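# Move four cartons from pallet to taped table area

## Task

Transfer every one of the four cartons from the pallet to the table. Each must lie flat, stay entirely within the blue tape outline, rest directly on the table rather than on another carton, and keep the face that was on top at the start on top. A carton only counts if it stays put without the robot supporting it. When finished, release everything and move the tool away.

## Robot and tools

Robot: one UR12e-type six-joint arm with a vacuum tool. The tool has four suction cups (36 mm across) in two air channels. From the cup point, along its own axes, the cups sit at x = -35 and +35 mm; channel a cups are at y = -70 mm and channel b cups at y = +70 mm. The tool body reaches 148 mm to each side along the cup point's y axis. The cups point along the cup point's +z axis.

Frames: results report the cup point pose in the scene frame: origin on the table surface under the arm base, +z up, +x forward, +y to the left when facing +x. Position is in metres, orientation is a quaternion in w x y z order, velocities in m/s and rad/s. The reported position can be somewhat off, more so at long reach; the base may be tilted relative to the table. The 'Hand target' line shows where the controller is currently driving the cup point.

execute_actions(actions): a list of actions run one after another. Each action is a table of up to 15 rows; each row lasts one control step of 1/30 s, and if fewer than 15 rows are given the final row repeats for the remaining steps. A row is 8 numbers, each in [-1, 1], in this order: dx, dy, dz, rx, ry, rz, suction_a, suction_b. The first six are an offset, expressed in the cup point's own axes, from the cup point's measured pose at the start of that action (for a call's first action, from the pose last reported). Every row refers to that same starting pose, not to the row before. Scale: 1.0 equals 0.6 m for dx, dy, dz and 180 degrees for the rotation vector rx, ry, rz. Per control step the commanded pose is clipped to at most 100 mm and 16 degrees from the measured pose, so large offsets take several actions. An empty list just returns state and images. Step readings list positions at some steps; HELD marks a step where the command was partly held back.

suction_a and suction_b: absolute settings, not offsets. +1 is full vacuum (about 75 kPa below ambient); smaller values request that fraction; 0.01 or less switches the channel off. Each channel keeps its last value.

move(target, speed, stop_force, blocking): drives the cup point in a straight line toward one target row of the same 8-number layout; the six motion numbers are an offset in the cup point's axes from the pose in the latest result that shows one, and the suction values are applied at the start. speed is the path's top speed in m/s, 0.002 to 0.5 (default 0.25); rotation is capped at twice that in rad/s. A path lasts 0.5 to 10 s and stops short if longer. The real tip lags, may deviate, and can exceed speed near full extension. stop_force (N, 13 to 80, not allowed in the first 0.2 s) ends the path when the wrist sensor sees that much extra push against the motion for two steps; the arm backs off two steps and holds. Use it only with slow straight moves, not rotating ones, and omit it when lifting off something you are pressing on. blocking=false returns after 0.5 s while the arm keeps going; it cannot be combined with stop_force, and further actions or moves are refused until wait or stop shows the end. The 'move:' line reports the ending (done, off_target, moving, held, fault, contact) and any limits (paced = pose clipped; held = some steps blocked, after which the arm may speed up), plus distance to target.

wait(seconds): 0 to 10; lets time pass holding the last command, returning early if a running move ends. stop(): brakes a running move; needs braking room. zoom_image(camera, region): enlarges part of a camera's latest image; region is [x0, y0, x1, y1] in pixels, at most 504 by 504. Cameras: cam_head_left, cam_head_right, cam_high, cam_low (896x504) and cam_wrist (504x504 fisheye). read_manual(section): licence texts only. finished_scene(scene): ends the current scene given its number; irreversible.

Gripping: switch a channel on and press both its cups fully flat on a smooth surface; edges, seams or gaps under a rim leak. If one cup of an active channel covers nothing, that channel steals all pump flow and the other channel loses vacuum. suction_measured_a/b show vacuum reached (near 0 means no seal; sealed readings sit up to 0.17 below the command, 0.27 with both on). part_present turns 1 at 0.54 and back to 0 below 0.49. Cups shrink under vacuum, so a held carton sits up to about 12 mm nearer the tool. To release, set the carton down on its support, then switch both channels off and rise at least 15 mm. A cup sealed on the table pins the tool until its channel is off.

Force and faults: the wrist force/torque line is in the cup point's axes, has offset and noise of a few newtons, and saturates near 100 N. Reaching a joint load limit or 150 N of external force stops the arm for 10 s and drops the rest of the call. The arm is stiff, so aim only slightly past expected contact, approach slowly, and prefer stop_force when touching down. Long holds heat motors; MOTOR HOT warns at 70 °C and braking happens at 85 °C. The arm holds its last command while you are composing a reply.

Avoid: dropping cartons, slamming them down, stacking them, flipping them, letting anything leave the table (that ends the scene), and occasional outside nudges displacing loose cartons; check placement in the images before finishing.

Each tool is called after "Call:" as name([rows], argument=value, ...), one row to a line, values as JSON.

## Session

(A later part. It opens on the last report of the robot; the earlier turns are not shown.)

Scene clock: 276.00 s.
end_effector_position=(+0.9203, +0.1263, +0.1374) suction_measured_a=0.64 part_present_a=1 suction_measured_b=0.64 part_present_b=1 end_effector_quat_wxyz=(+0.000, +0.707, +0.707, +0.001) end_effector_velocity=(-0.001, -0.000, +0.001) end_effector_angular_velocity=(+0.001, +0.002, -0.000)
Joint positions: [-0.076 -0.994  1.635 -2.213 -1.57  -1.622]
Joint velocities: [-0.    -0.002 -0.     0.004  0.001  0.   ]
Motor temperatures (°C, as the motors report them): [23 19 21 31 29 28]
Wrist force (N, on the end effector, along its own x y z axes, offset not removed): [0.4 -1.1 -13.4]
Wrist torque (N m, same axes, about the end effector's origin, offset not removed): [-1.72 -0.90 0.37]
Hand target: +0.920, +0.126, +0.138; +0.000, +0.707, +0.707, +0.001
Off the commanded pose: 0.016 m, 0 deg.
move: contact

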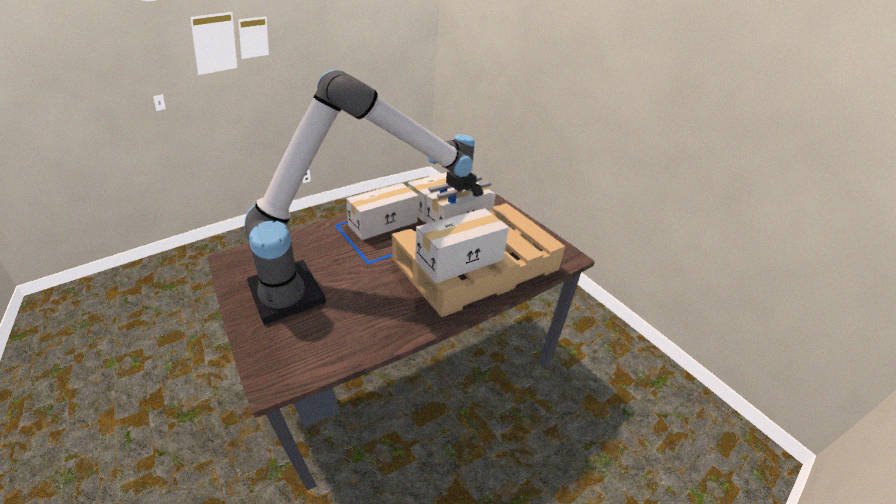

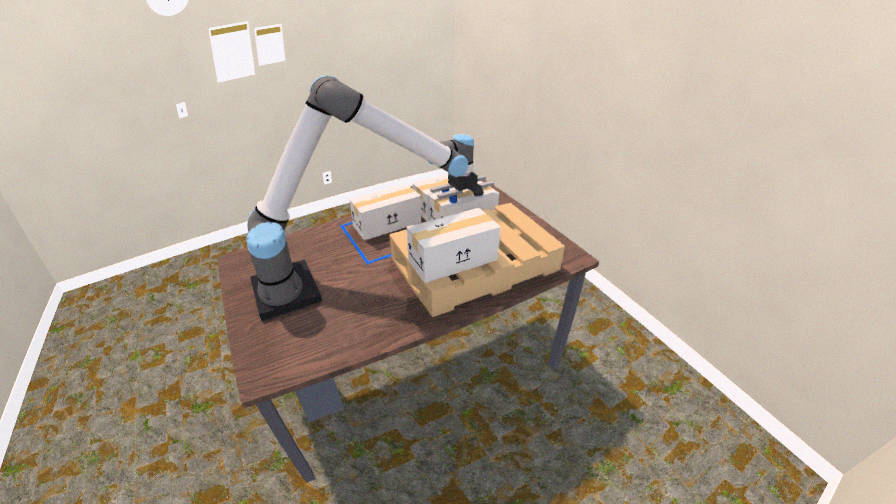

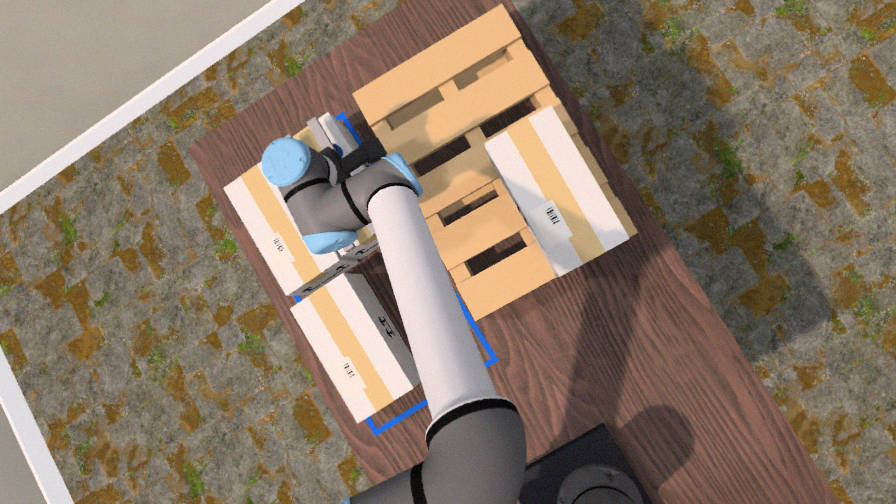

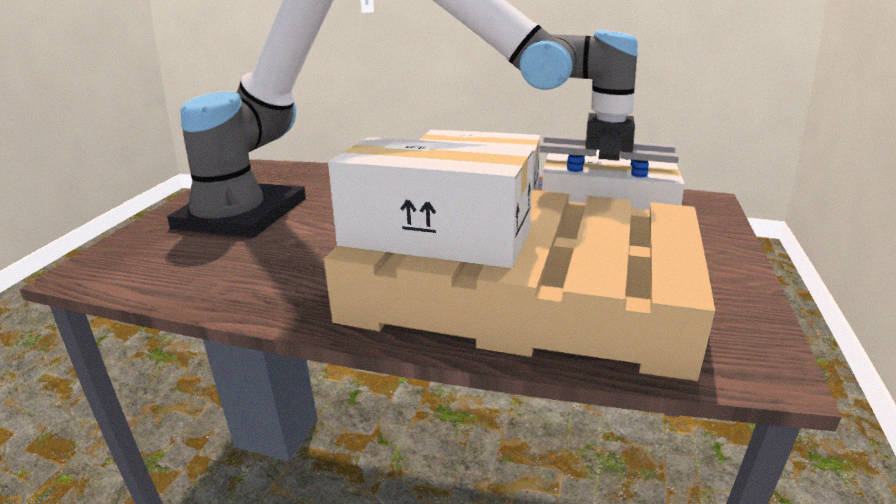

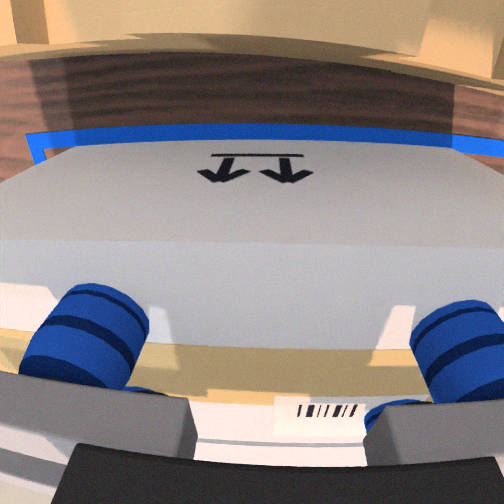

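Call:
move(target=[0,0,-0.01,0,0,0,0,0], speed=0.02)

Call:
move(target=[0,0,-0.21,0,0,0,0,0], speed=0.35)

Call:
move(target=[-0.657,-0.492,-0.07,0,0,0.023,0,0], speed=0.42)

Scene clock: 281.27 s.
end_effector_position=(+0.9202, +0.1263, +0.1429) suction_measured_a=0.01 part_present_a=0 suction_measured_b=0.01 part_present_b=0 end_effector_quat_wxyz=(+0.000, +0.707, +0.707, +0.001) end_effector_velocity=(+0.001, +0.000, +0.003) end_effector_angular_velocity=(-0.000, -0.000, +0.000)
Joint positions: [-0.076 -1.     1.632 -2.205 -1.57  -1.622]
Joint velocities: [ 0.    -0.002 -0.003  0.004 -0.    -0.   ]
Motor temperatures (°C, as the motors report them): [23 19 21 31 29 28]
Wrist force (N, on the end effector, along its own x y z axes, offset not removed): [-0.2 -1.7 -28.7]
Wrist torque (N m, same axes, about the end effector's origin, offset not removed): [-0.11 -0.13 0.22]
Hand target: +0.920, +0.126, +0.143; +0.000, +0.707, +0.707, +0.001
Off the commanded pose: 0.000 m, 0 deg.
move: done

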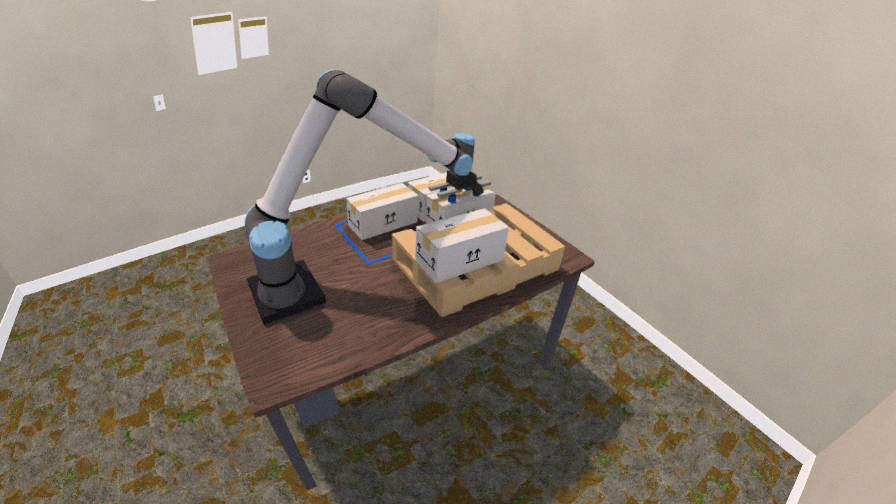

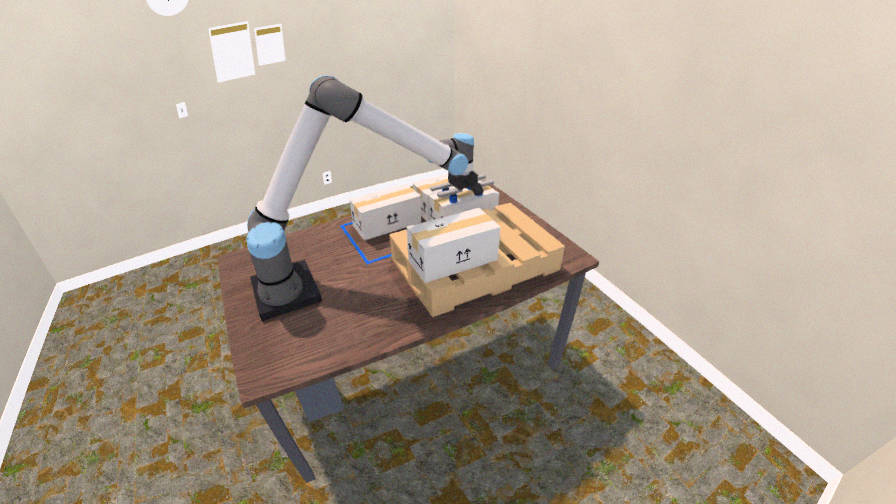

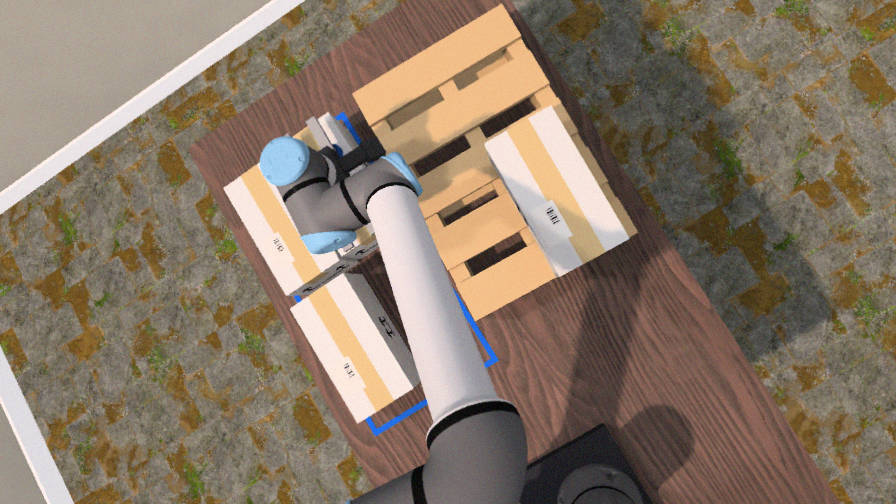

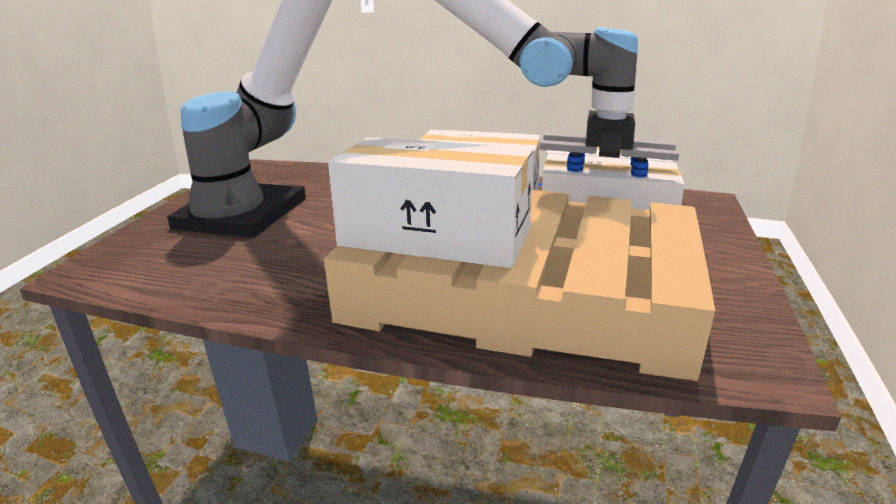

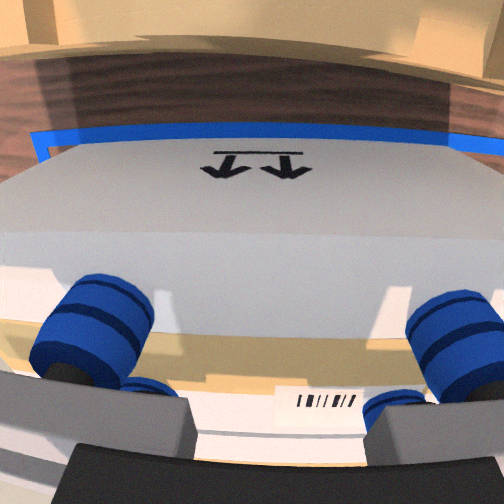

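Scene clock: 282.37 s.
end_effector_position=(+0.9201, +0.1262, +0.2686) suction_measured_a=0.01 part_present_a=0 suction_measured_b=0.01 part_present_b=0 end_effector_quat_wxyz=(+0.000, +0.707, +0.707, +0.001) end_effector_velocity=(-0.000, -0.001, +0.003) end_effector_angular_velocity=(-0.000, +0.001, -0.001)
Joint positions: [-0.076 -1.105  1.546 -2.014 -1.57  -1.622]
Joint velocities: [-0.001 -0.002 -0.002  0.004 -0.    -0.   ]
Motor temperatures (°C, as the motors report them): [23 19 21 31 29 28]
Wrist force (N, on the end effector, along its own x y z axes, offset not removed): [0.5 -2.8 -1.9]
Wrist torque (N m, same axes, about the end effector's origin, offset not removed): [-0.50 -0.12 -0.04]
Hand target: +0.920, +0.126, +0.269; +0.000, +0.707, +0.707, +0.001
Off the commanded pose: 0.000 m, 0 deg.
move: done

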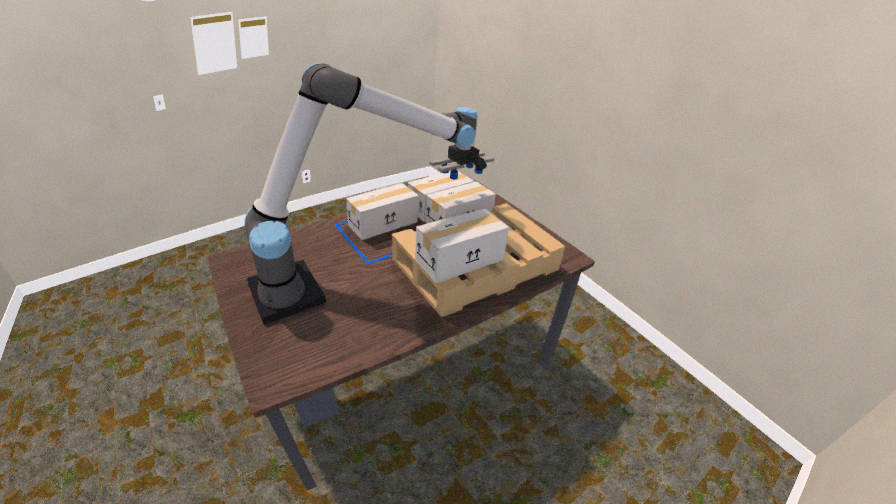

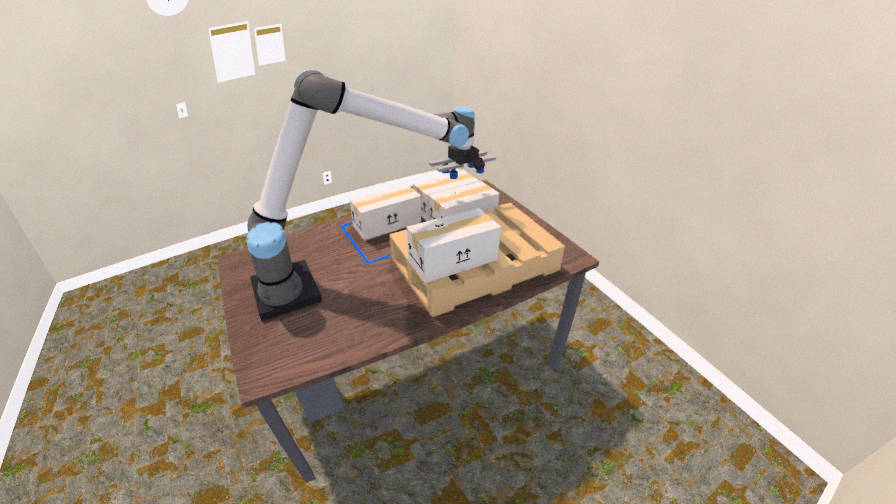

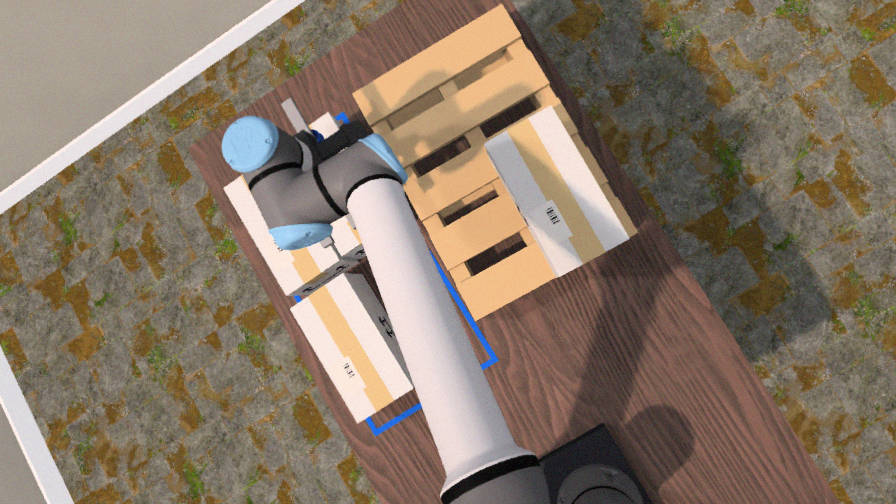

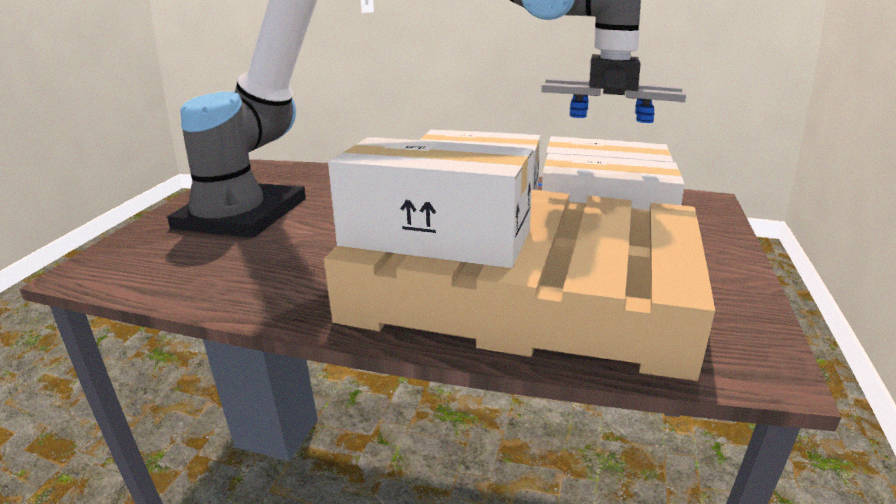

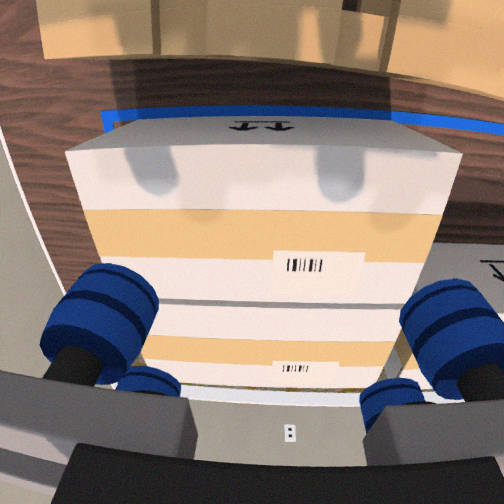

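Scene clock: 284.37 s.
end_effector_position=(+0.6248, -0.2673, +0.3094) suction_measured_a=0.01 part_present_a=0 suction_measured_b=0.01 part_present_b=0 end_effector_quat_wxyz=(+0.000, +0.732, +0.681, +0.001) end_effector_velocity=(-0.002, -0.002, +0.001) end_effector_angular_velocity=(-0.000, -0.000, +0.000)
Joint positions: [-0.687 -1.519  2.006 -2.058 -1.57  -2.161]
Joint velocities: [-0.004 -0.002  0.001  0.    -0.    -0.004]
Motor temperatures (°C, as the motors report them): [23 19 21 31 29 28]
Wrist force (N, on the end effector, along its own x y z axes, offset not removed): [-1.4 1.7 -3.4]
Wrist torque (N m, same axes, about the end effector's origin, offset not removed): [0.15 0.16 0.05]
Hand target: +0.625, -0.268, +0.309; +0.000, +0.732, +0.681, +0.001
Off the commanded pose: 0.001 m, 0 deg.
move: done

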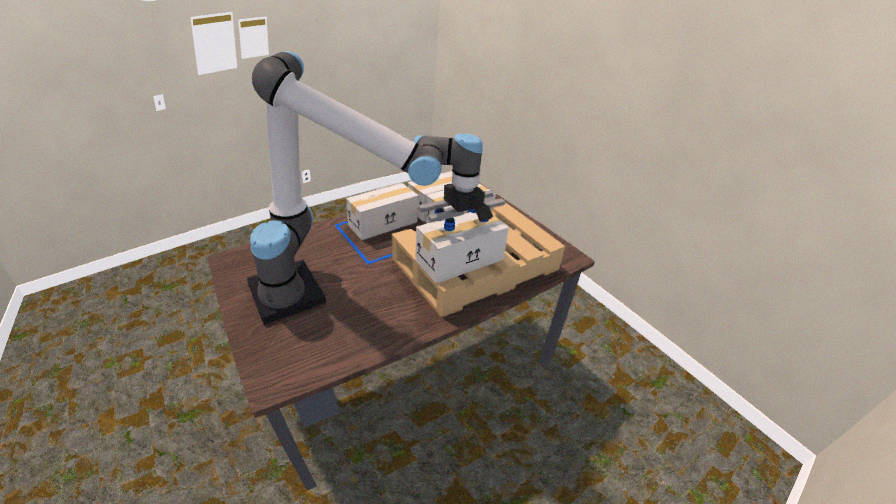

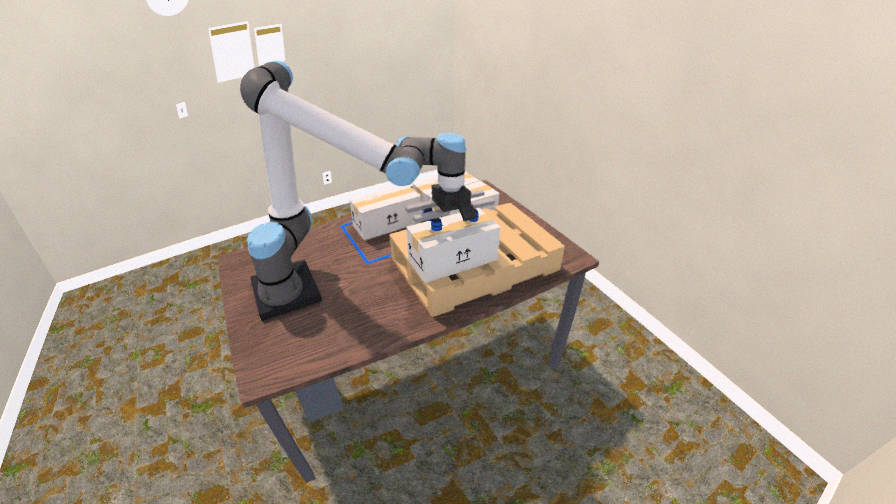

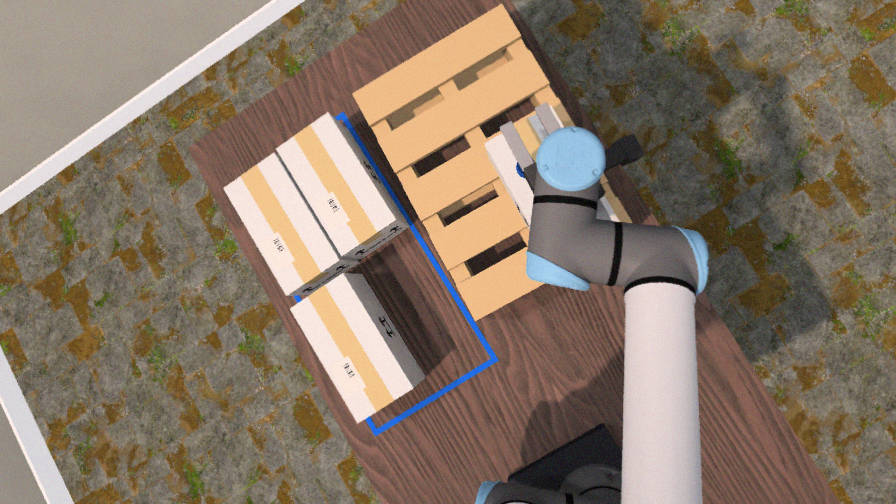

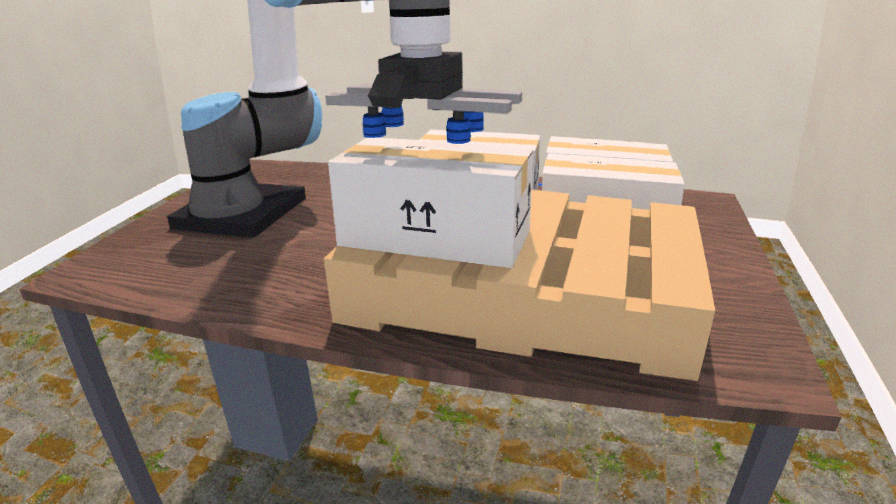

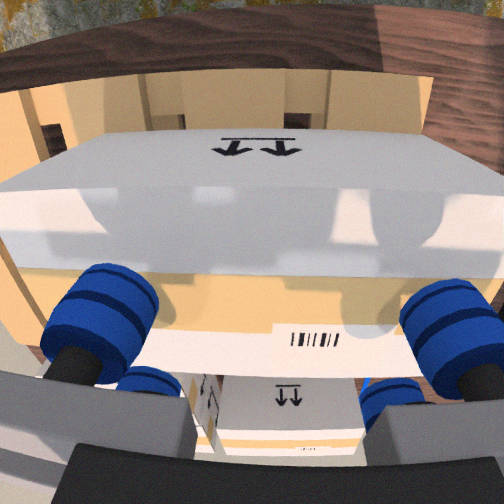

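Well aligned.

Call:
move(target=[0,0,0.052,0,0,0,0,0], speed=0.12)

Call:
move(target=[0,0,0.022,0,0,0,1,1], speed=0.02)

Scene clock: 288.53 s.
end_effector_position=(+0.6248, -0.2673, +0.2786) suction_measured_a=0.01 part_present_a=0 suction_measured_b=0.01 part_present_b=0 end_effector_quat_wxyz=(+0.000, +0.732, +0.681, +0.001) end_effector_velocity=(+0.001, +0.001, -0.002) end_effector_angular_velocity=(-0.000, -0.001, +0.001)
Joint positions: [-0.687 -1.492  2.038 -2.118 -1.57  -2.161]
Joint velocities: [ 0.001  0.003  0.002 -0.006  0.001  0.   ]
Motor temperatures (°C, as the motors report them): [23 19 21 31 29 28]
Wrist force (N, on the end effector, along its own x y z axes, offset not removed): [-0.2 -0.7 1.1]
Wrist torque (N m, same axes, about the end effector's origin, offset not removed): [-0.07 -0.04 0.10]
Hand target: +0.625, -0.267, +0.278; +0.000, +0.732, +0.681, +0.001
Off the commanded pose: 0.000 m, 0 deg.
move: done

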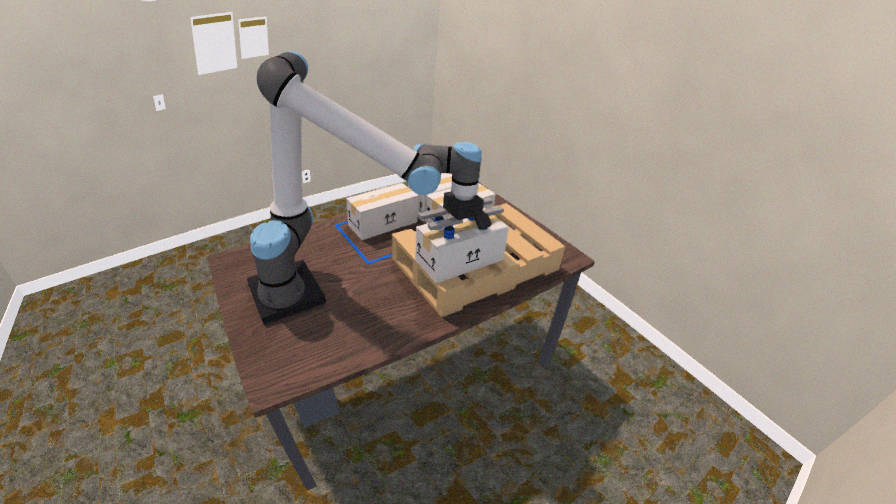

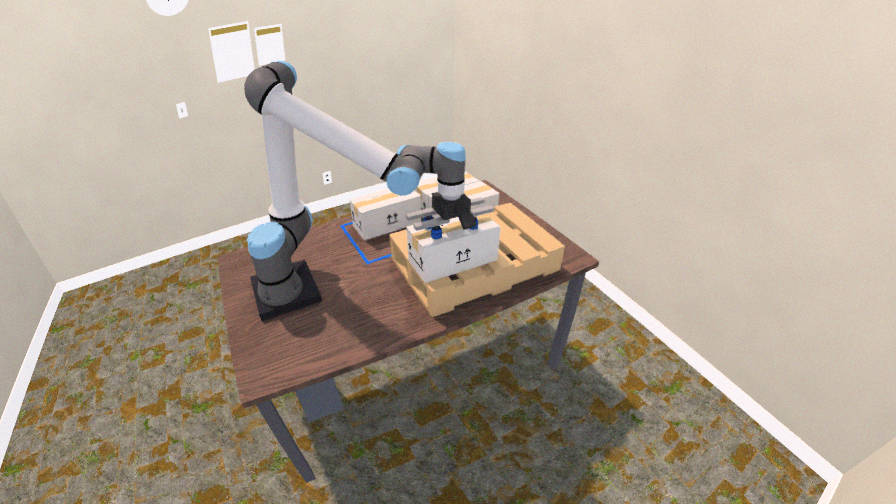

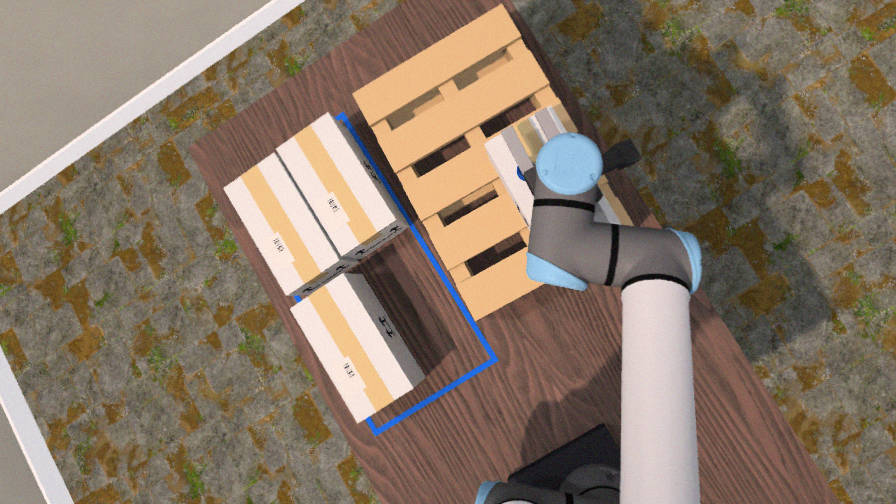

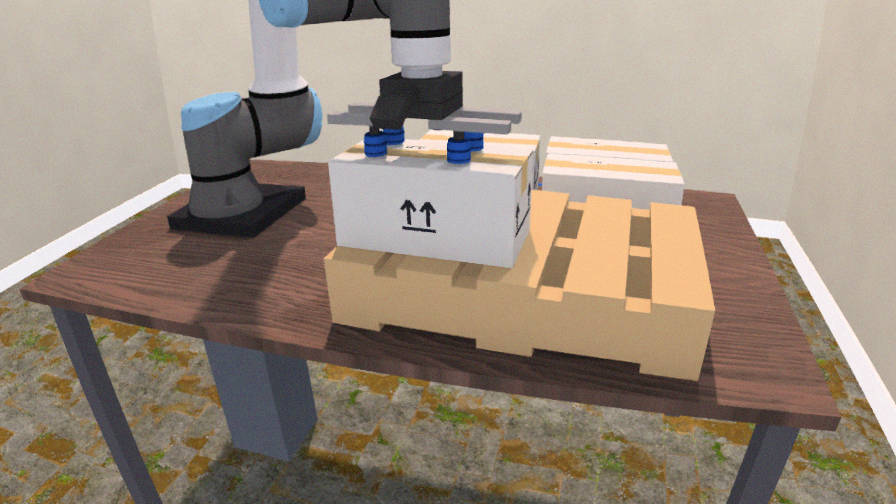

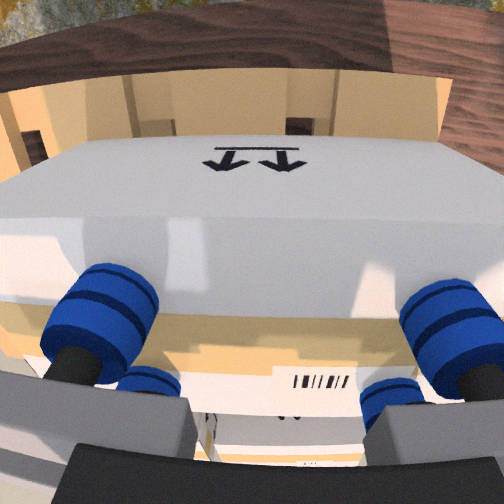

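Scene clock: 289.50 s.
end_effector_position=(+0.6248, -0.2672, +0.2658) suction_measured_a=0.46 part_present_a=0 suction_measured_b=0.46 part_present_b=0 end_effector_quat_wxyz=(+0.000, +0.732, +0.681, +0.001) end_effector_velocity=(+0.000, -0.000, -0.002) end_effector_angular_velocity=(-0.000, -0.002, -0.000)
Joint positions: [-0.687 -1.479  2.051 -2.143 -1.57  -2.161]
Joint velocities: [-0.     0.002  0.003 -0.007  0.001 -0.   ]
Motor temperatures (°C, as the motors report them): [23 19 21 31 29 28]
Wrist force (N, on the end effector, along its own x y z axes, offset not removed): [0.0 -1.8 16.4]
Wrist torque (N m, same axes, about the end effector's origin, offset not removed): [-0.28 -0.18 0.07]
Hand target: +0.625, -0.267, +0.265; +0.000, +0.732, +0.681, +0.001
Off the commanded pose: 0.000 m, 0 deg.
move: done

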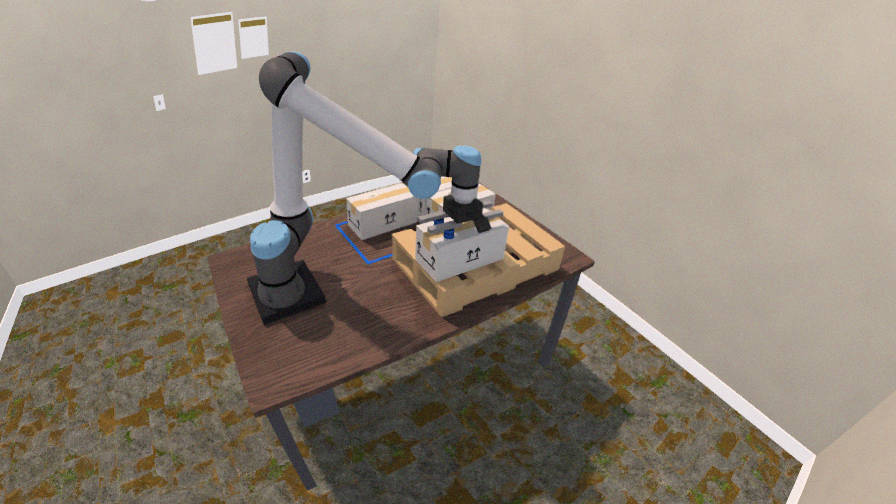

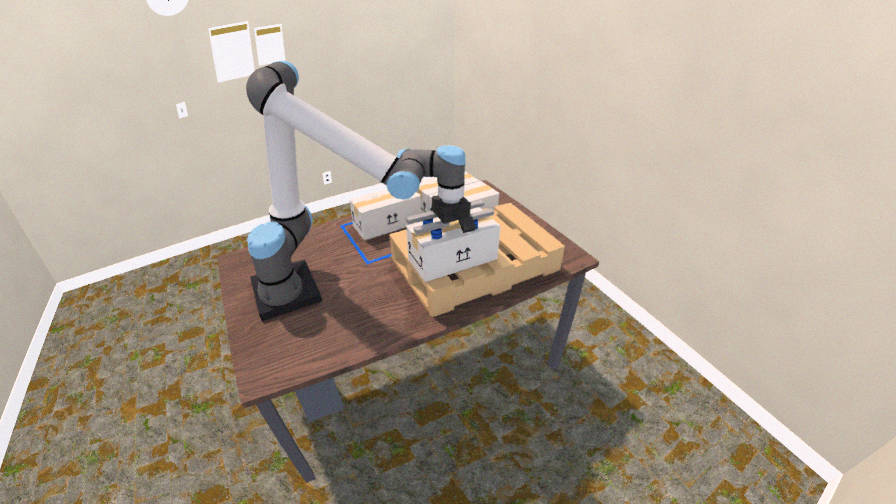

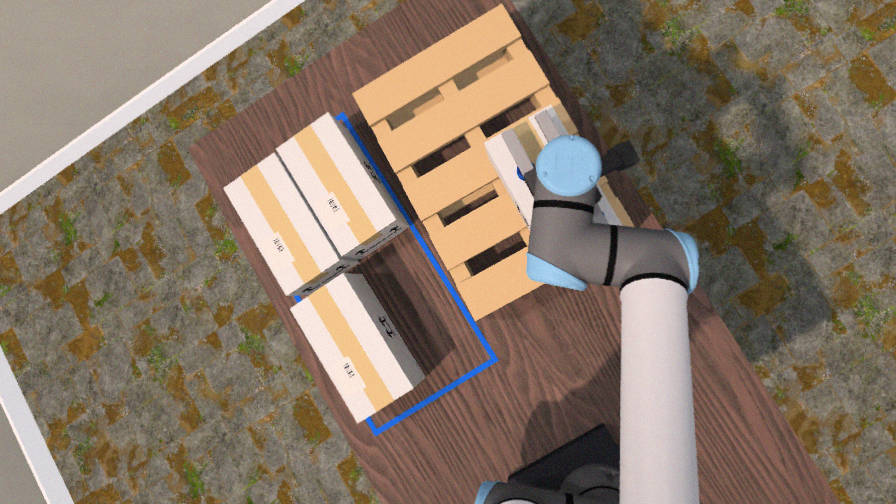

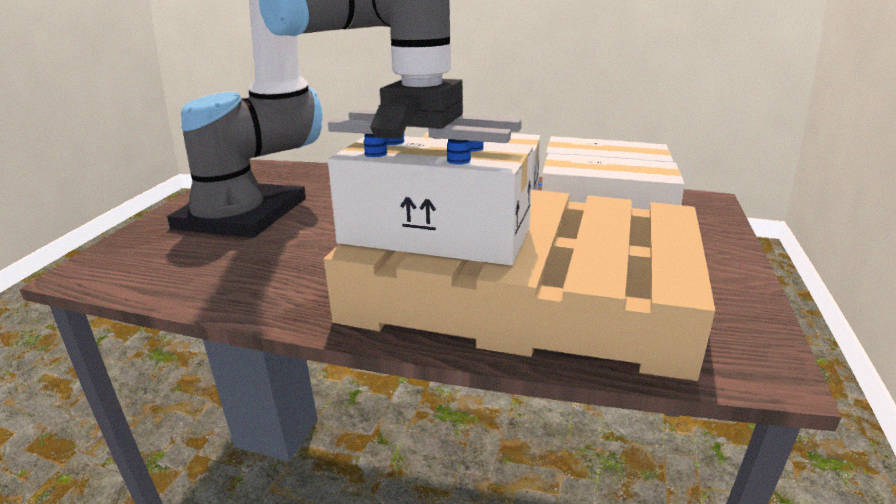

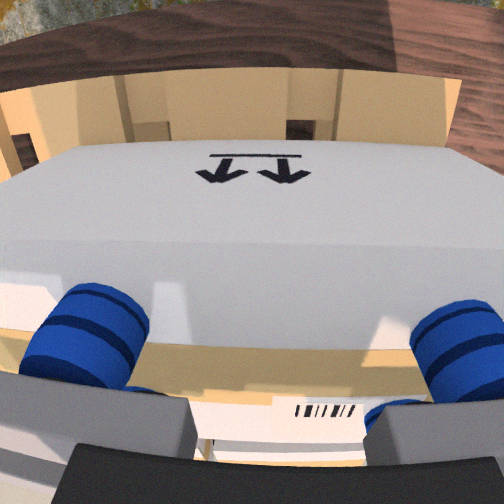

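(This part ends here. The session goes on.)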